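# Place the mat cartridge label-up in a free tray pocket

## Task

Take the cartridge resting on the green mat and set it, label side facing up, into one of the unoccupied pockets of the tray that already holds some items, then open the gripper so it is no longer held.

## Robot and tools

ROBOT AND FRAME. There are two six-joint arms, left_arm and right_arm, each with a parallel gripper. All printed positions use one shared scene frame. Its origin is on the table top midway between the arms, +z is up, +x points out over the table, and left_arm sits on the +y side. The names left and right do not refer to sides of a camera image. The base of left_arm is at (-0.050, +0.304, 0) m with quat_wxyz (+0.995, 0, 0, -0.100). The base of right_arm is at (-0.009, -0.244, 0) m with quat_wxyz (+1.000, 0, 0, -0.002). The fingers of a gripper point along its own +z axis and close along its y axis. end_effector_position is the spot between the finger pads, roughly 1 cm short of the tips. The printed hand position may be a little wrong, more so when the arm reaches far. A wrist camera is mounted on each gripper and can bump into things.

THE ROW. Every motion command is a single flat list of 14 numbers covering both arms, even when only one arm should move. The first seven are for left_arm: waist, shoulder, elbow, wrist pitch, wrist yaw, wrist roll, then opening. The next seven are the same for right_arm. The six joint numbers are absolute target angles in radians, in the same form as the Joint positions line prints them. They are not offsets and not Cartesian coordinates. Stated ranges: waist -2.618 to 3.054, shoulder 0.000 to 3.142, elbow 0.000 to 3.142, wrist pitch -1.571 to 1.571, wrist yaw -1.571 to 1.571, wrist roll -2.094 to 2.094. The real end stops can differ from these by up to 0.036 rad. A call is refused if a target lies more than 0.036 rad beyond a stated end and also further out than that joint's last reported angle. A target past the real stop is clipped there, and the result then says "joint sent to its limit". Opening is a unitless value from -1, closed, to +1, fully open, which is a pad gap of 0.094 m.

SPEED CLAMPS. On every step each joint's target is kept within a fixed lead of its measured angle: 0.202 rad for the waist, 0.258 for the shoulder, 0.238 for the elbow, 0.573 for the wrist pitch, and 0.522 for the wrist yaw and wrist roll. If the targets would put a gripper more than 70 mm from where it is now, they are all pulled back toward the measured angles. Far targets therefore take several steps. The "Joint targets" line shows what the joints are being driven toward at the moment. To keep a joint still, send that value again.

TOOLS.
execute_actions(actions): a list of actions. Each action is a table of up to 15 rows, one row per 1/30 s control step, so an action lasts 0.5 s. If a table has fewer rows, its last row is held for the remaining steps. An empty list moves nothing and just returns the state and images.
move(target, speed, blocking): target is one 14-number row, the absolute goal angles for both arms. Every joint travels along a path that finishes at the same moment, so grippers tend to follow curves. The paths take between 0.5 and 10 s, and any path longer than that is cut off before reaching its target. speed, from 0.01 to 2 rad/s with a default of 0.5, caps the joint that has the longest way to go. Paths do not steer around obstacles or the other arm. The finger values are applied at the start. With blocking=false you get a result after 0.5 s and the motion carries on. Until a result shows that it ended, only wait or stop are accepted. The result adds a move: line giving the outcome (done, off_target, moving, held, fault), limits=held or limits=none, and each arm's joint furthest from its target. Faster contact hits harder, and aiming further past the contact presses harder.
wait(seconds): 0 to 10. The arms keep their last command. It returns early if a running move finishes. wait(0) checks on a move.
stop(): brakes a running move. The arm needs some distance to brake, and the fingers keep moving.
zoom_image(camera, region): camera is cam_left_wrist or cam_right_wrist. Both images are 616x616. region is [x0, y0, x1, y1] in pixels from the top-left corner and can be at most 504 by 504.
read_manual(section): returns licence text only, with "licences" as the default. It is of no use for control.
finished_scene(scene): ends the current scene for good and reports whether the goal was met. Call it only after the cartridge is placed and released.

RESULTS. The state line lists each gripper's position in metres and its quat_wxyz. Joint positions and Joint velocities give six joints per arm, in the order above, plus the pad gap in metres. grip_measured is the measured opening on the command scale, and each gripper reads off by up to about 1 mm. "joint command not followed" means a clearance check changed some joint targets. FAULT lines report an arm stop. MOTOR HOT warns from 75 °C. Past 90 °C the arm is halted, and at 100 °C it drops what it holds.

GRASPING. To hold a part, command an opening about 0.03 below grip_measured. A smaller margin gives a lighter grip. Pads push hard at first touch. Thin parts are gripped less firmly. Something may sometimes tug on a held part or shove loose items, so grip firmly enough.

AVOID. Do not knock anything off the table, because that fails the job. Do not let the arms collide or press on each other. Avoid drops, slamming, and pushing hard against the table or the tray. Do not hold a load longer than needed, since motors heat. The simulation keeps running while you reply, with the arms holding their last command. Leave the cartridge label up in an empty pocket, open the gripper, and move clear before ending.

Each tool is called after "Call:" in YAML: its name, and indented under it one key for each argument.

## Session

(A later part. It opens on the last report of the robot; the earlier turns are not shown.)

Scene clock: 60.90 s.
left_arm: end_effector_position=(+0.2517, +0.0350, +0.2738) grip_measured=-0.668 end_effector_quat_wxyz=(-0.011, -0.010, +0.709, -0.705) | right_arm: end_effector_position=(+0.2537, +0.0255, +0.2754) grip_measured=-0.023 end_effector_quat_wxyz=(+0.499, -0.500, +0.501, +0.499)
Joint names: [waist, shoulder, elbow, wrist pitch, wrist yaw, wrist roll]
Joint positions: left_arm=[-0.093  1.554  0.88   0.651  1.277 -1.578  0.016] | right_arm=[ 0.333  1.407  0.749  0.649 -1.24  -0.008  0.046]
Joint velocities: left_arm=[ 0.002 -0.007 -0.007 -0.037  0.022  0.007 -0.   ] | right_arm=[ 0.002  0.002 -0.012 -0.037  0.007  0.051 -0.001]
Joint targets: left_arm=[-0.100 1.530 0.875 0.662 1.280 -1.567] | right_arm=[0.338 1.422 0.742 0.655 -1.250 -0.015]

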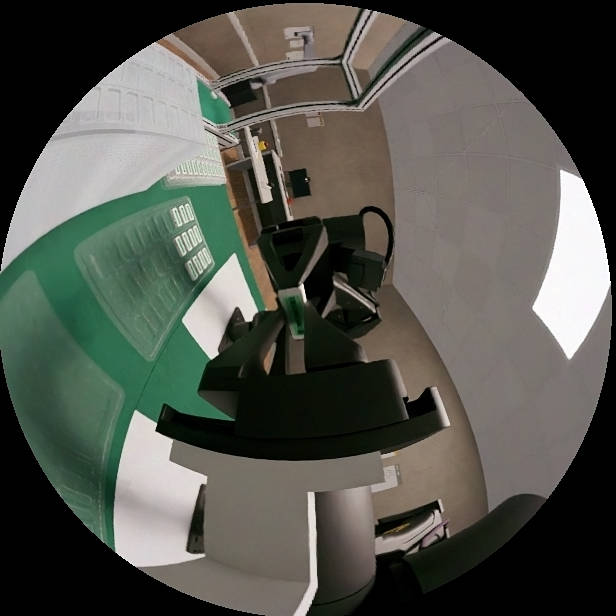

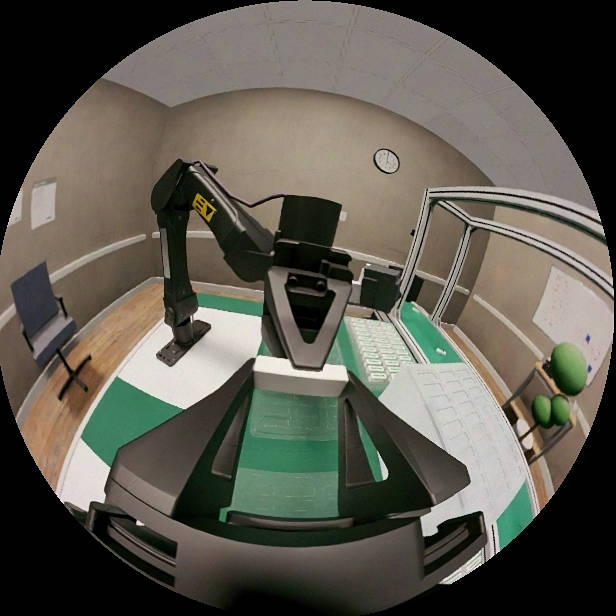

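Call:
execute_actions:
  actions:
    - [[-0.1,1.53,0.875,0.662,1.28,-1.567,-0.705,0.338,1.41,0.75,0.655,-1.25,-0.015,0.1],[-0.1,1.53,0.875,0.662,1.28,-1.567,-0.705,0.338,1.41,0.75,0.655,-1.25,-0.015,0.4],[-0.1,1.53,0.875,0.662,1.28,-1.567,-0.705,0.338,1.41,0.75,0.655,-1.25,-0.015,0.8]]

Call:
move:
  target: [-0.1,1.54,0.875,0.67,1.28,-1.567,-0.705,-0.4,1.41,0.75,0.655,-1.53,-0.015,0.8]
  speed: 0.9

Call:
move:
  target: [-0.574,1.6,1.13,-0.2,0.5,-1.2,-0.705,-0.4,1.41,0.75,0.655,-1.53,-0.015,0.8]
  speed: 1.0

Call:
move:
  target: [-0.574,2.076,1.67,-1.129,-0.01,-0.76,-0.705,-0.4,1.41,0.75,0.655,-1.53,-0.015,0.8]
  speed: 0.9

Call:
zoom_image:
  camera: "cam_left_wrist"
  region: [200, 180, 420, 370]

Scene clock: 70.07 s.
left_arm: end_effector_position=(+0.2517, +0.0350, +0.2735) grip_measured=-0.668 end_effector_quat_wxyz=(-0.012, -0.011, +0.710, -0.704) | right_arm: end_effector_position=(+0.2537, +0.0255, +0.2754) grip_measured=+0.798 end_effector_quat_wxyz=(+0.499, -0.500, +0.501, +0.499)
Joint names: [waist, shoulder, elbow, wrist pitch, wrist yaw, wrist roll]
Joint positions: left_arm=[-0.093  1.554  0.88   0.649  1.277 -1.578  0.016] | right_arm=[ 0.333  1.407  0.749  0.649 -1.24  -0.008  0.084]
Joint velocities: left_arm=[-0.027  0.002  0.007 -0.037  0.066 -0.037 -0.001] | right_arm=[-0.022  0.007  0.002 -0.007  0.022  0.007  0.   ]
Joint targets: left_arm=[-0.100 1.530 0.875 0.662 1.280 -1.567] | right_arm=[0.338 1.410 0.750 0.655 -1.250 -0.015]

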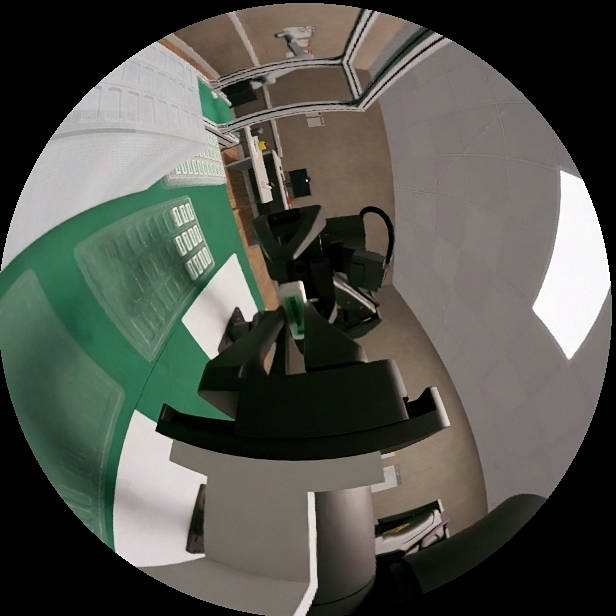

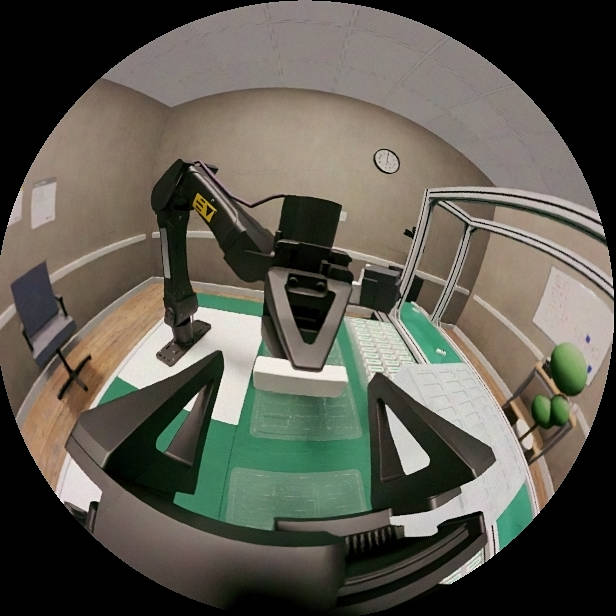

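Scene clock: 71.67 s.
left_arm: end_effector_position=(+0.2517, +0.0350, +0.2724) grip_measured=-0.668 end_effector_quat_wxyz=(-0.015, -0.015, +0.710, -0.703) | right_arm: end_effector_position=(+0.3253, -0.1912, +0.2758) grip_measured=+0.798 end_effector_quat_wxyz=(+0.599, -0.374, +0.600, +0.375)
Joint names: [waist, shoulder, elbow, wrist pitch, wrist yaw, wrist roll]
Joint positions: left_arm=[-0.093  1.554  0.88   0.639  1.277 -1.58   0.016] | right_arm=[-0.398  1.407  0.749  0.65  -1.518 -0.008  0.084]
Joint velocities: left_arm=[-0.002  0.002 -0.002 -0.007 -0.081  0.022 -0.001] | right_arm=[ 0.002  0.002  0.017  0.007  0.022 -0.007 -0.   ]
Joint targets: left_arm=[-0.100 1.540 0.875 0.670 1.280 -1.567] | right_arm=[-0.400 1.410 0.750 0.655 -1.530 -0.015]
move: off_target (left_arm); limits=none; left_arm: farthest joint: the wrist pitch, 0.031 radians from its target (0.021 radians at the start); right_arm: farthest joint: the wrist yaw, 0.012 radians from its target (0.290 radians at the start)

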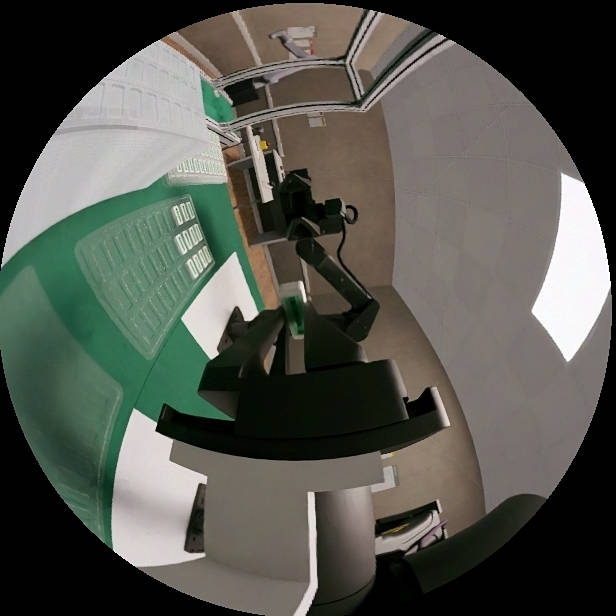

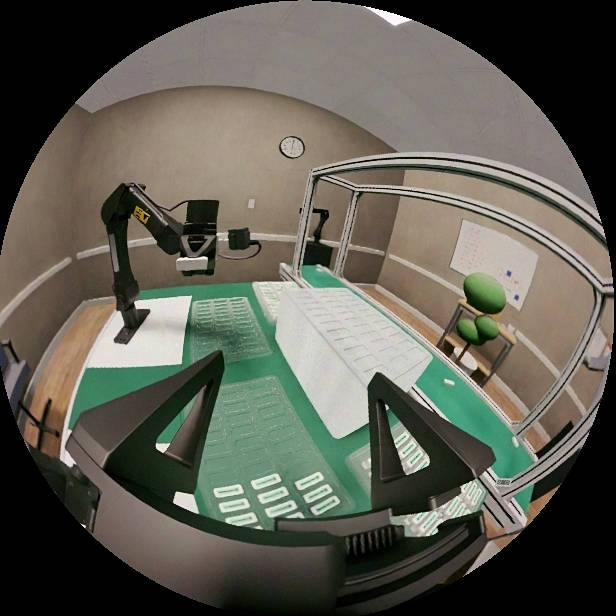

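Scene clock: 73.43 s.
left_arm: end_effector_position=(+0.2052, -0.0653, +0.1657) grip_measured=-0.668 end_effector_quat_wxyz=(+0.025, -0.092, +0.883, -0.459) | right_arm: end_effector_position=(+0.3252, -0.1911, +0.2758) grip_measured=+0.798 end_effector_quat_wxyz=(+0.599, -0.374, +0.600, +0.375)
Joint names: [waist, shoulder, elbow, wrist pitch, wrist yaw, wrist roll]
Joint positions: left_arm=[-0.573  1.599  1.088 -0.211  0.508 -1.216  0.016] | right_arm=[-0.398  1.407  0.749  0.65  -1.519 -0.008  0.084]
Joint velocities: left_arm=[ 0.017 -0.017 -0.007 -0.007 -0.066 -0.037  0.   ] | right_arm=[ 0.012  0.002 -0.002 -0.007  0.022 -0.007 -0.001]
Joint targets: left_arm=[-0.574 1.600 1.130 -0.200 0.500 -1.200] | right_arm=[-0.400 1.410 0.750 0.655 -1.530 -0.015]
move: off_target (left_arm); limits=none; left_arm: farthest joint: the elbow, 0.042 radians from its target (0.250 radians at the start); right_arm: farthest joint: the wrist yaw, 0.011 radians from its target (0.012 radians at the start)

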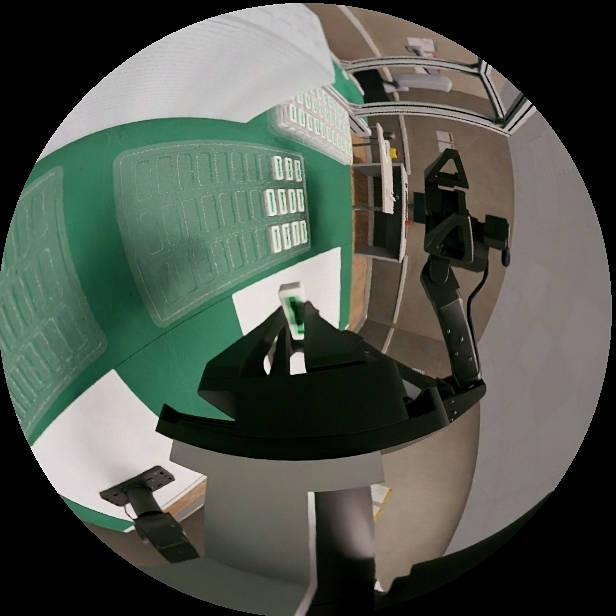

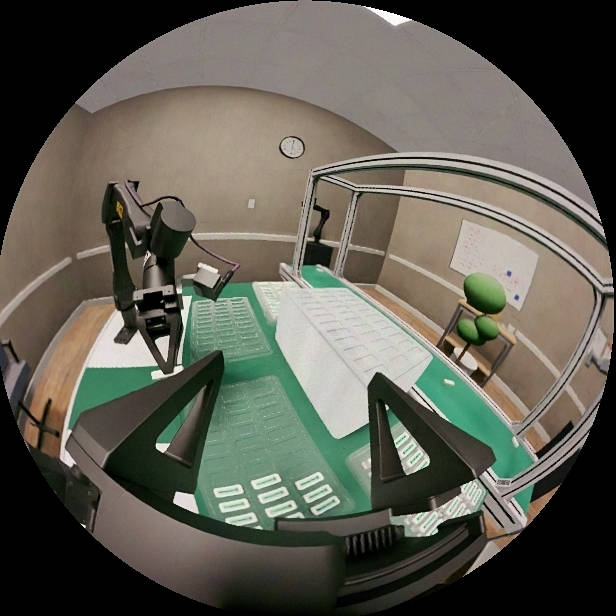

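Scene clock: 75.33 s.
left_arm: end_effector_position=(+0.2322, +0.0279, +0.0471) grip_measured=-0.668 end_effector_quat_wxyz=(-0.005, +0.003, +1.000, +0.000) | right_arm: end_effector_position=(+0.3252, -0.1911, +0.2758) grip_measured=+0.798 end_effector_quat_wxyz=(+0.599, -0.374, +0.600, +0.375)
Joint names: [waist, shoulder, elbow, wrist pitch, wrist yaw, wrist roll]
Joint positions: left_arm=[-0.573  2.084  1.632 -1.125  0.006 -0.768  0.016] | right_arm=[-0.398  1.407  0.749  0.65  -1.519 -0.008  0.084]
Joint velocities: left_arm=[ 0.007 -0.012  0.002  0.007 -0.081  0.007 -0.   ] | right_arm=[-0.007 -0.002  0.012 -0.081 -0.022 -0.022 -0.   ]
Joint targets: left_arm=[-0.574 2.076 1.670 -1.129 -0.010 -0.760] | right_arm=[-0.400 1.410 0.750 0.655 -1.530 -0.015]
move: off_target (left_arm); limits=none; left_arm: farthest joint: the elbow, 0.038 radians from its target (0.582 radians at the start); right_arm: farthest joint: the wrist yaw, 0.011 radians from its target (0.011 radians at the start)

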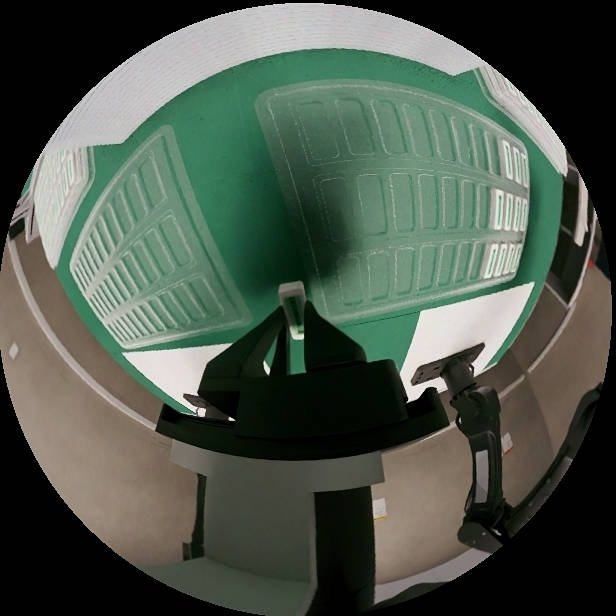

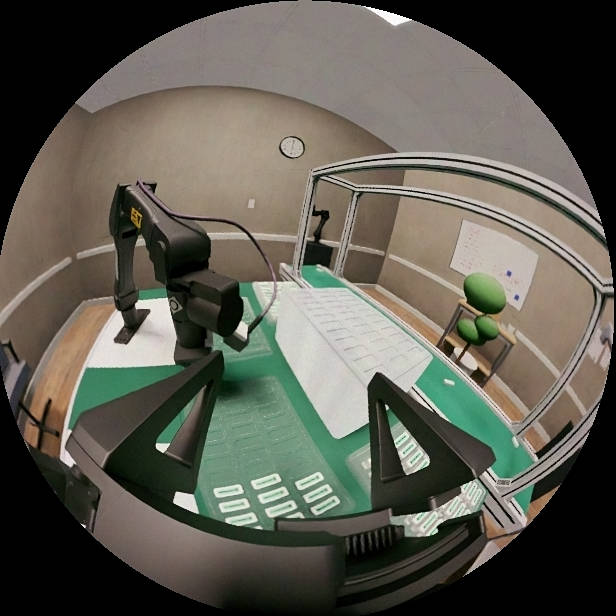

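Region (200, 180, 420, 370) of cam_left_wrist's 616x616 image, scaled by 2.291, with more detail than that image has; it fills the top 435 rows of this view, and the rest is white.

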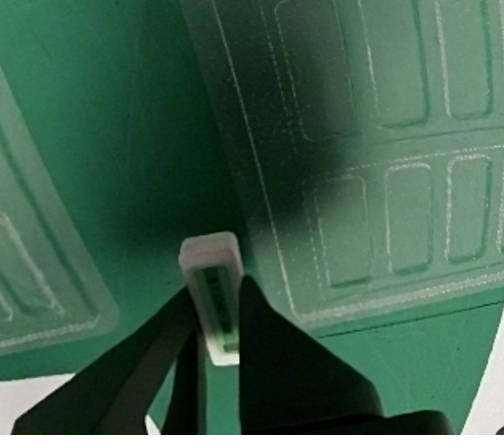

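Call:
move:
  target: [-0.665,2.2,1.793,-1.103,-0.01,-0.867,-0.705,-0.4,1.41,0.75,0.655,-1.53,-0.015,-1]
  speed: 0.25

Call:
zoom_image:
  camera: "cam_left_wrist"
  region: [220, 220, 390, 360]

Call:
zoom_image:
  camera: "cam_right_wrist"
  region: [170, 350, 280, 460]

Scene clock: 81.63 s.
left_arm: end_effector_position=(+0.2263, -0.0191, +0.0301) grip_measured=-0.668 end_effector_quat_wxyz=(-0.000, +0.002, +1.000, -0.004) | right_arm: end_effector_position=(+0.3252, -0.1911, +0.2758) grip_measured=-0.985 end_effector_quat_wxyz=(+0.599, -0.374, +0.600, +0.375)
Joint names: [waist, shoulder, elbow, wrist pitch, wrist yaw, wrist roll]
Joint positions: left_arm=[-0.662  2.206  1.755 -1.114  0.006 -0.859  0.016] | right_arm=[-0.398  1.407  0.749  0.65  -1.519 -0.008  0.001]
Joint velocities: left_arm=[ 0.017 -0.012  0.012  0.051  0.081  0.007  0.001] | right_arm=[-0.022  0.002  0.012 -0.095 -0.11   0.066 -0.   ]
Joint targets: left_arm=[-0.665 2.200 1.793 -1.103 -0.010 -0.867] | right_arm=[-0.400 1.410 0.750 0.655 -1.530 -0.015]
move: off_target (left_arm); limits=none; left_arm: farthest joint: the elbow, 0.038 radians from its target (0.161 radians at the start); right_arm: farthest joint: the wrist yaw, 0.011 radians from its target (0.011 radians at the start)

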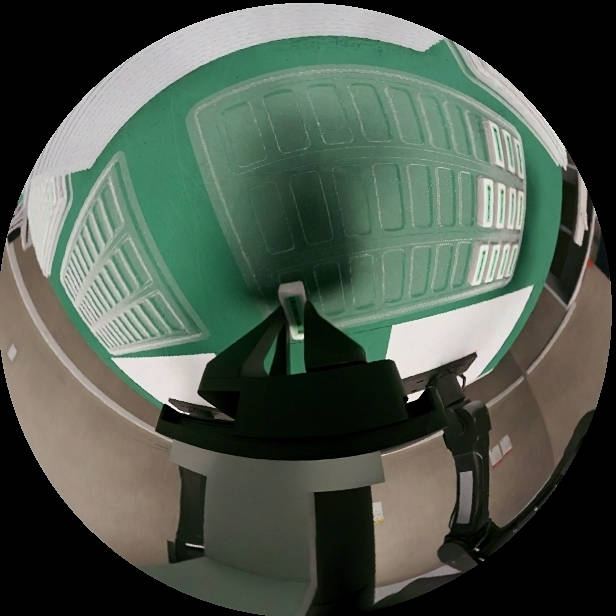

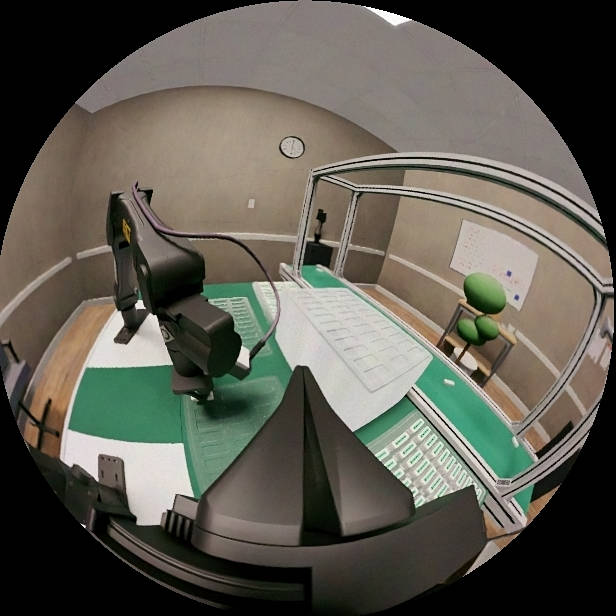

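Region (220, 220, 390, 360) of cam_left_wrist's 616x616 image, scaled by 2.965, with more detail than that image has; it fills the top 415 rows of this view, and the rest is white.

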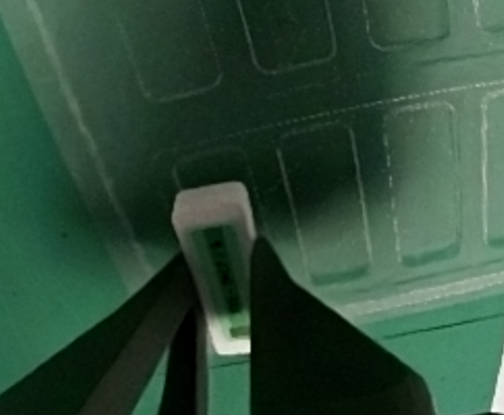

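Region (170, 350, 280, 460) of cam_right_wrist's 616x616 image, scaled by 4.582, with more detail than that image has.

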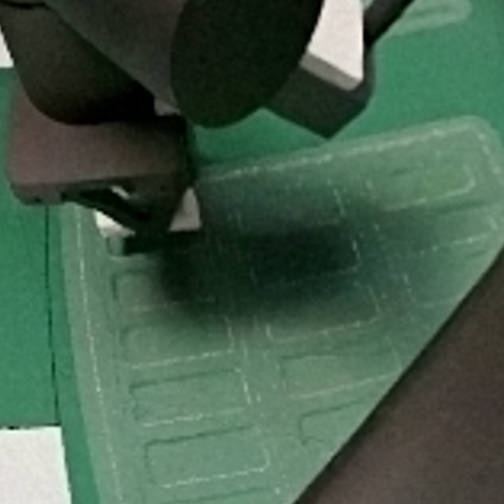

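Call:
move:
  target: [-0.665,2.221,1.78,-1.089,-0.018,-0.885,-0.705,-0.4,1.41,0.75,0.655,-1.53,-0.015,-1]
  speed: 0.06

Call:
zoom_image:
  camera: "cam_left_wrist"
  region: [240, 250, 370, 360]

Call:
zoom_image:
  camera: "cam_right_wrist"
  region: [175, 375, 235, 435]

Scene clock: 85.50 s.
left_arm: end_effector_position=(+0.2273, -0.0187, +0.0215) grip_measured=-0.668 end_effector_quat_wxyz=(-0.002, -0.007, +1.000, +0.002) | right_arm: end_effector_position=(+0.3252, -0.1911, +0.2758) grip_measured=-0.985 end_effector_quat_wxyz=(+0.599, -0.374, +0.600, +0.375)
Joint names: [waist, shoulder, elbow, wrist pitch, wrist yaw, wrist roll]
Joint positions: left_arm=[-0.662  2.227  1.755 -1.105 -0.    -0.877  0.016] | right_arm=[-0.398  1.407  0.749  0.65  -1.519 -0.008  0.001]
Joint velocities: left_arm=[ 0.002 -0.007 -0.017 -0.007 -0.007  0.007 -0.   ] | right_arm=[ 0.002  0.007 -0.002  0.007 -0.095 -0.022 -0.001]
Joint targets: left_arm=[-0.665 2.221 1.780 -1.089 -0.018 -0.885] | right_arm=[-0.400 1.410 0.750 0.655 -1.530 -0.015]
move: off_target (left_arm); limits=none; left_arm: farthest joint: the elbow, 0.025 radians from its target (0.025 radians at the start); right_arm: farthest joint: the wrist yaw, 0.011 radians from its target (0.011 radians at the start)

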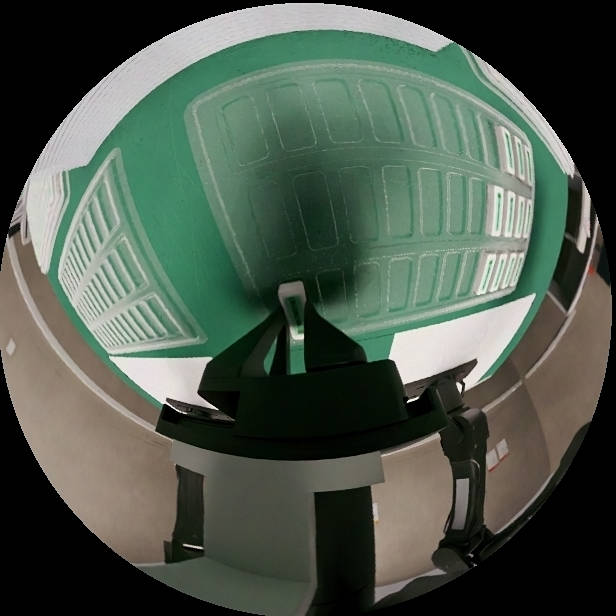

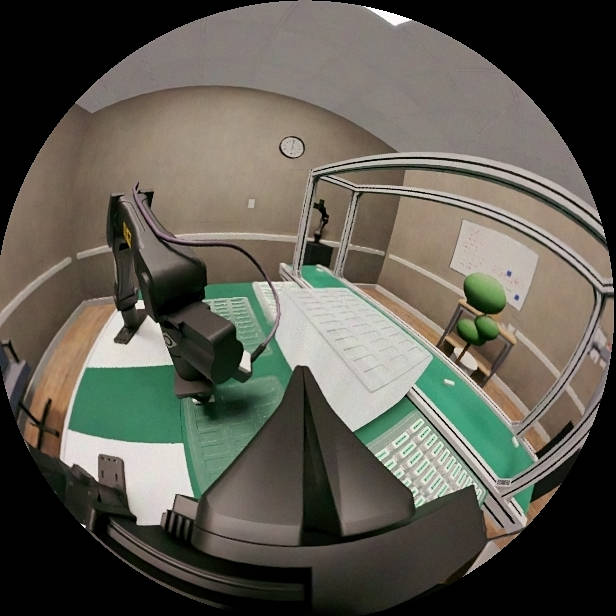

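Region (240, 250, 370, 360) of cam_left_wrist's 616x616 image, scaled by 3.877, with more detail than that image has; it fills the top 426 rows of this view, and the rest is white.

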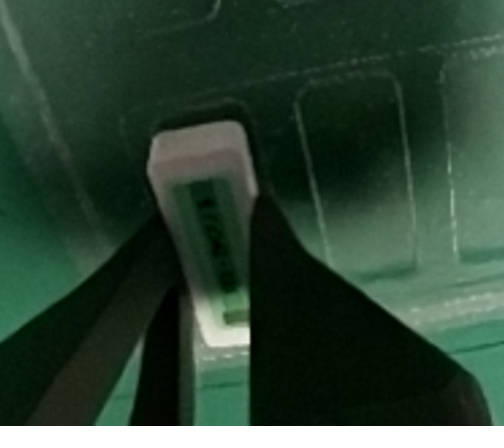

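Region (175, 375, 235, 435) of cam_right_wrist's 616x616 image, scaled by 8.400, with more detail than that image has.

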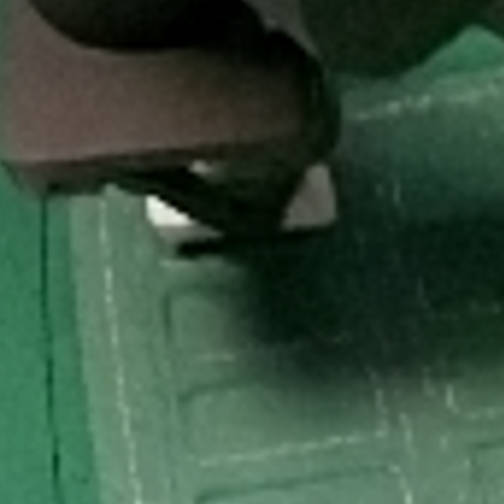

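Call:
execute_actions:
  actions:
    - [[-0.665,2.221,1.78,-1.082,-0.01,-0.885,-0.705,-0.4,1.41,0.75,0.655,-1.53,-0.015,-1]]

Call:
zoom_image:
  camera: "cam_left_wrist"
  region: [240, 250, 370, 360]

Scene clock: 89.87 s.
left_arm: end_effector_position=(+0.2285, -0.0199, +0.0215) grip_measured=-0.668 end_effector_quat_wxyz=(+0.001, -0.007, +1.000, -0.000) | right_arm: end_effector_position=(+0.3252, -0.1911, +0.2758) grip_measured=-0.985 end_effector_quat_wxyz=(+0.599, -0.374, +0.600, +0.375)
Joint names: [waist, shoulder, elbow, wrist pitch, wrist yaw, wrist roll]
Joint positions: left_arm=[-0.662  2.227  1.755 -1.098 -0.001 -0.878  0.016] | right_arm=[-0.398  1.407  0.749  0.65  -1.519 -0.008  0.001]
Joint velocities: left_arm=[ 0.002 -0.002  0.017  0.007  0.066 -0.007 -0.001] | right_arm=[ 0.002  0.022  0.002 -0.037 -0.037  0.037  0.   ]
Joint targets: left_arm=[-0.665 2.221 1.780 -1.082 -0.010 -0.885] | right_arm=[-0.400 1.410 0.750 0.655 -1.530 -0.015]

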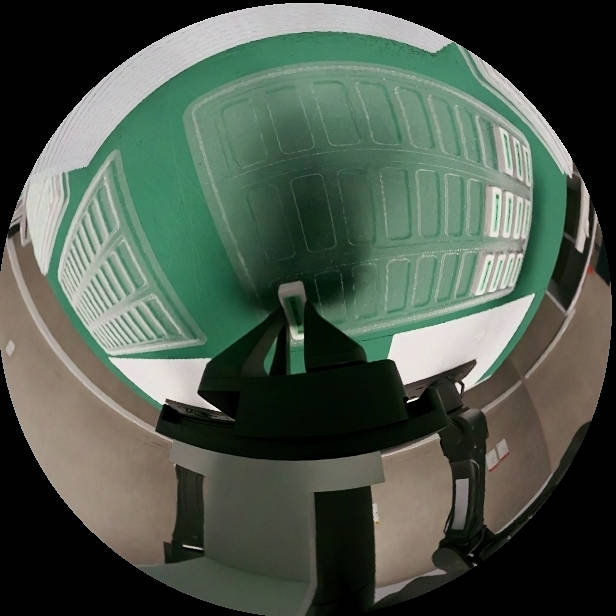

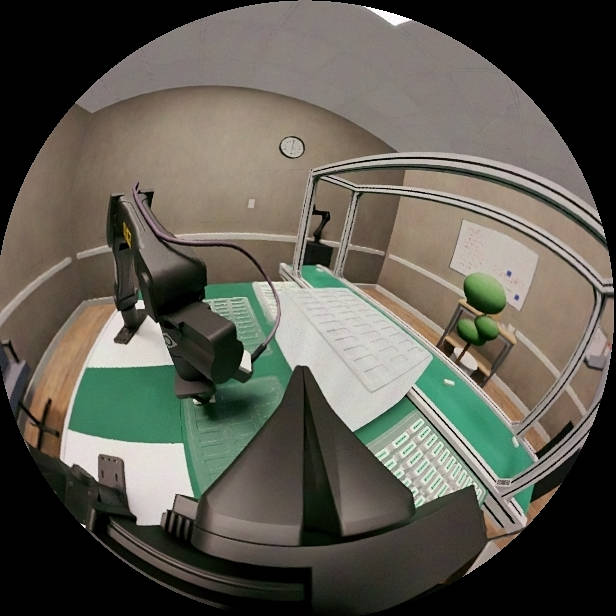

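Region (240, 250, 370, 360) of cam_left_wrist's 616x616 image, scaled by 3.877, with more detail than that image has; it fills the top 426 rows of this view, and the rest is white.

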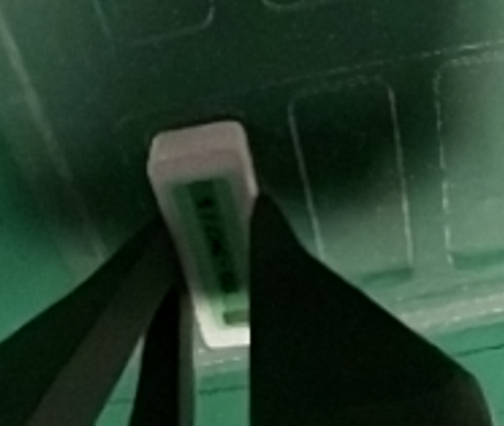

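Call:
move:
  target: [-0.67,2.239,1.78,-1.081,-0.01,-0.885,-0.705,-0.4,1.41,0.75,0.655,-1.53,-0.015,-1]
  speed: 0.04

Call:
zoom_image:
  camera: "cam_left_wrist"
  region: [240, 250, 370, 360]

Call:
zoom_image:
  camera: "cam_right_wrist"
  region: [175, 375, 235, 435]

Scene clock: 95.97 s.
left_arm: end_effector_position=(+0.2272, -0.0190, +0.0147) grip_measured=-0.668 end_effector_quat_wxyz=(-0.005, -0.007, +1.000, +0.006) | right_arm: end_effector_position=(+0.3252, -0.1911, +0.2758) grip_measured=-0.985 end_effector_quat_wxyz=(+0.599, -0.374, +0.600, +0.375)
Joint names: [waist, shoulder, elbow, wrist pitch, wrist yaw, wrist roll]
Joint positions: left_arm=[-0.663  2.244  1.755 -1.097 -0.    -0.878  0.016] | right_arm=[-0.398  1.407  0.749  0.65  -1.519 -0.008  0.001]
Joint velocities: left_arm=[-0.017  0.012 -0.002 -0.066  0.022 -0.007 -0.001] | right_arm=[-0.007 -0.007 -0.002  0.051 -0.007 -0.007 -0.001]
Joint targets: left_arm=[-0.670 2.239 1.780 -1.081 -0.010 -0.885] | right_arm=[-0.400 1.410 0.750 0.655 -1.530 -0.015]
move: off_target (left_arm); limits=none; left_arm: farthest joint: the elbow, 0.025 radians from its target (0.025 radians at the start); right_arm: farthest joint: the wrist yaw, 0.011 radians from its target (0.011 radians at the start)

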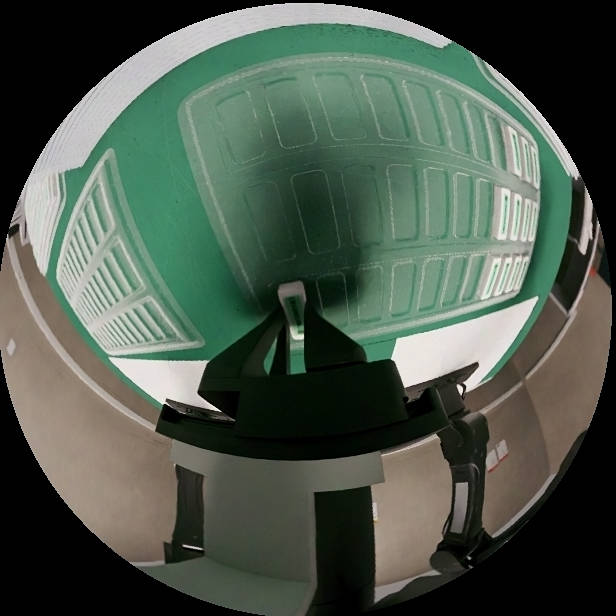

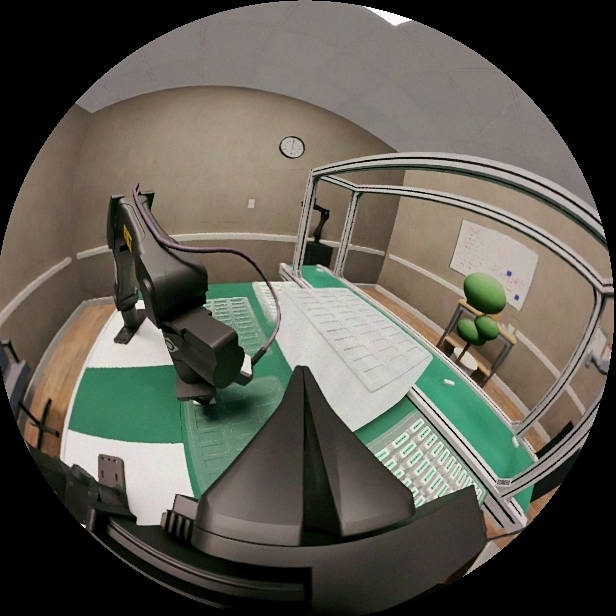

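Region (240, 250, 370, 360) of cam_left_wrist's 616x616 image, scaled by 3.877, with more detail than that image has; it fills the top 426 rows of this view, and the rest is white.

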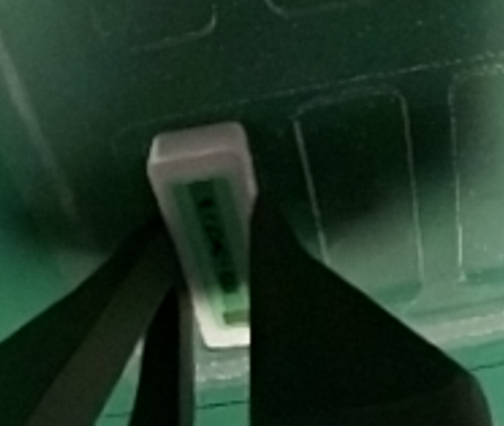

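Region (175, 375, 235, 435) of cam_right_wrist's 616x616 image, scaled by 8.400, with more detail than that image has.

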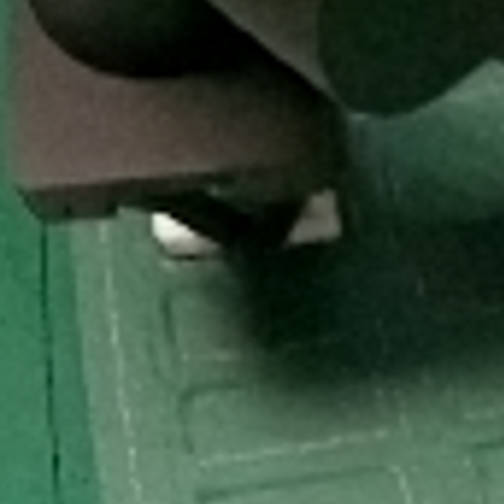

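Call:
execute_actions:
  actions:
    - [[-0.665,2.235,1.78,-1.085,-0.01,-0.885,-0.64,-0.4,1.41,0.75,0.655,-1.53,-0.015,-1],[-0.665,2.235,1.78,-1.085,-0.01,-0.885,-0.58,-0.4,1.41,0.75,0.655,-1.53,-0.015,-1],[-0.665,2.235,1.78,-1.085,-0.01,-0.885,-0.45,-0.4,1.41,0.75,0.655,-1.53,-0.015,-1]]

Call:
move:
  target: [-0.665,2.11,1.78,-1.135,-0.01,-0.885,-0.3,-0.4,1.41,0.75,0.655,-1.53,-0.015,-1]
  speed: 0.3

Call:
zoom_image:
  camera: "cam_left_wrist"
  region: [240, 230, 370, 340]

Call:
zoom_image:
  camera: "cam_right_wrist"
  region: [175, 375, 235, 435]

Scene clock: 100.40 s.
left_arm: end_effector_position=(+0.2278, -0.0202, +0.0146) grip_measured=-0.453 end_effector_quat_wxyz=(-0.004, -0.007, +1.000, +0.003) | right_arm: end_effector_position=(+0.3252, -0.1911, +0.2758) grip_measured=-0.985 end_effector_quat_wxyz=(+0.599, -0.374, +0.600, +0.375)
Joint names: [waist, shoulder, elbow, wrist pitch, wrist yaw, wrist roll]
Joint positions: left_arm=[-0.663  2.244  1.755 -1.092  0.002 -0.878  0.026] | right_arm=[-0.398  1.407  0.749  0.65  -1.519 -0.008  0.001]
Joint velocities: left_arm=[ 0.022 -0.012  0.002 -0.037  0.051 -0.007 -0.001] | right_arm=[-0.007  0.002  0.002 -0.037 -0.066 -0.037 -0.001]
Joint targets: left_arm=[-0.665 2.235 1.780 -1.085 -0.010 -0.885] | right_arm=[-0.400 1.410 0.750 0.655 -1.530 -0.015]

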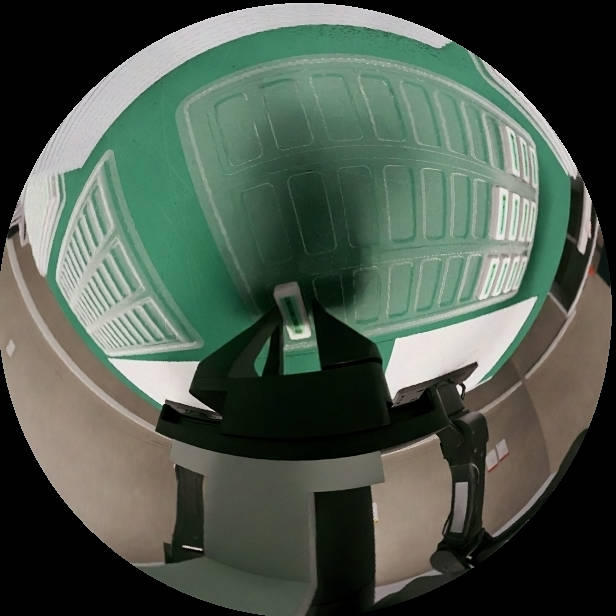

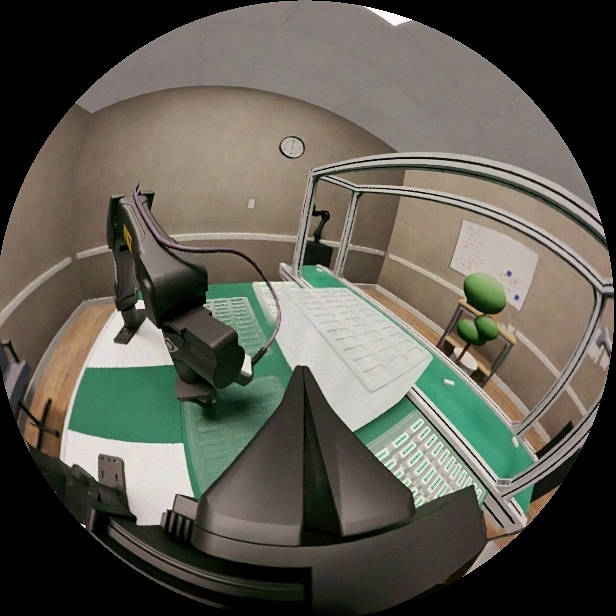

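Scene clock: 101.40 s.
left_arm: end_effector_position=(+0.2265, -0.0200, +0.0584) grip_measured=-0.303 end_effector_quat_wxyz=(+0.017, -0.007, +1.000, -0.025) | right_arm: end_effector_position=(+0.3252, -0.1911, +0.2758) grip_measured=-0.985 end_effector_quat_wxyz=(+0.599, -0.374, +0.600, +0.375)
Joint names: [waist, shoulder, elbow, wrist pitch, wrist yaw, wrist roll]
Joint positions: left_arm=[-0.663  2.135  1.755 -1.132  0.006 -0.878  0.033] | right_arm=[-0.398  1.407  0.749  0.65  -1.519 -0.008  0.001]
Joint velocities: left_arm=[-0.012 -0.012 -0.007  0.051 -0.037  0.037  0.001] | right_arm=[ 0.017 -0.017 -0.002 -0.007  0.022  0.037 -0.001]
Joint targets: left_arm=[-0.665 2.110 1.780 -1.135 -0.010 -0.885] | right_arm=[-0.400 1.410 0.750 0.655 -1.530 -0.015]
move: off_target (left_arm); limits=none; left_arm: farthest joint: the shoulder, 0.025 radians from its target (0.134 radians at the start); right_arm: farthest joint: the wrist yaw, 0.011 radians from its target (0.011 radians at the start)

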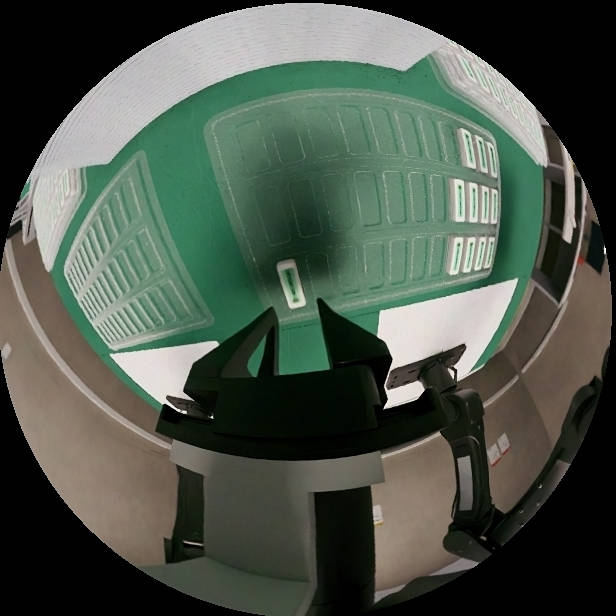

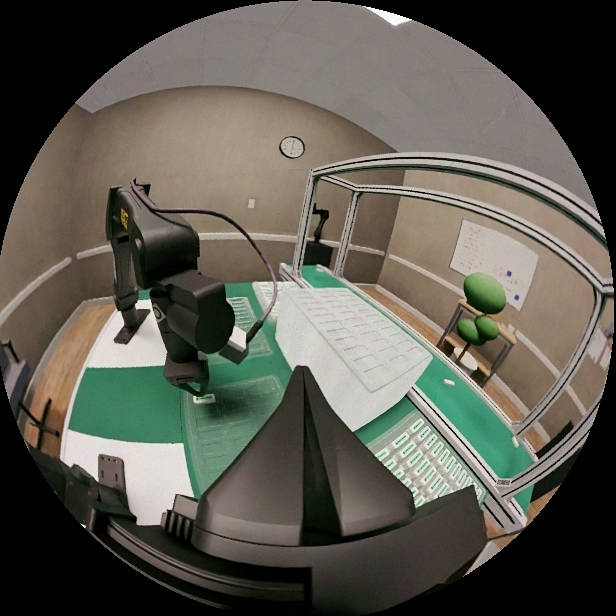

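Region (240, 230, 370, 340) of cam_left_wrist's 616x616 image, scaled by 3.877, with more detail than that image has; it fills the top 426 rows of this view, and the rest is white.

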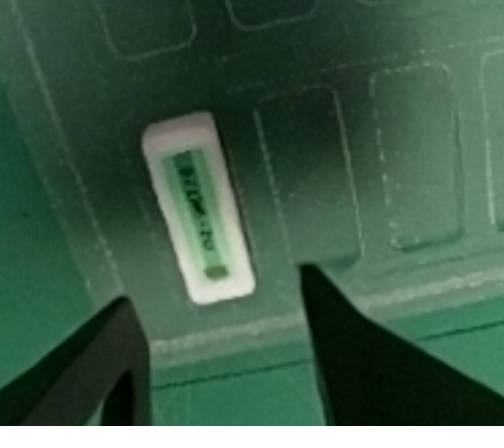

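Region (175, 375, 235, 435) of cam_right_wrist's 616x616 image, scaled by 8.400, with more detail than that image has.

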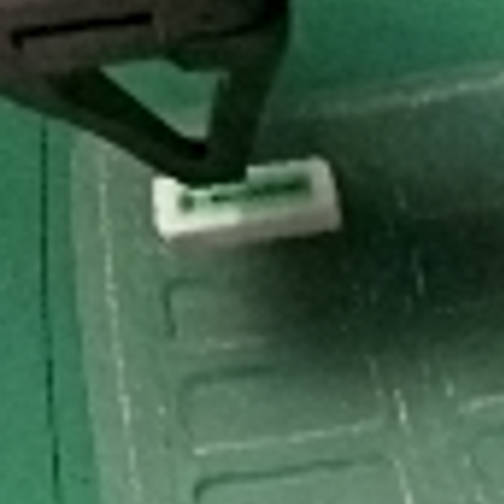

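The cartridge lines up with the pocket grid and sits level.

Call:
finished_scene:
  scene: 2

The scene is finished: the task was done.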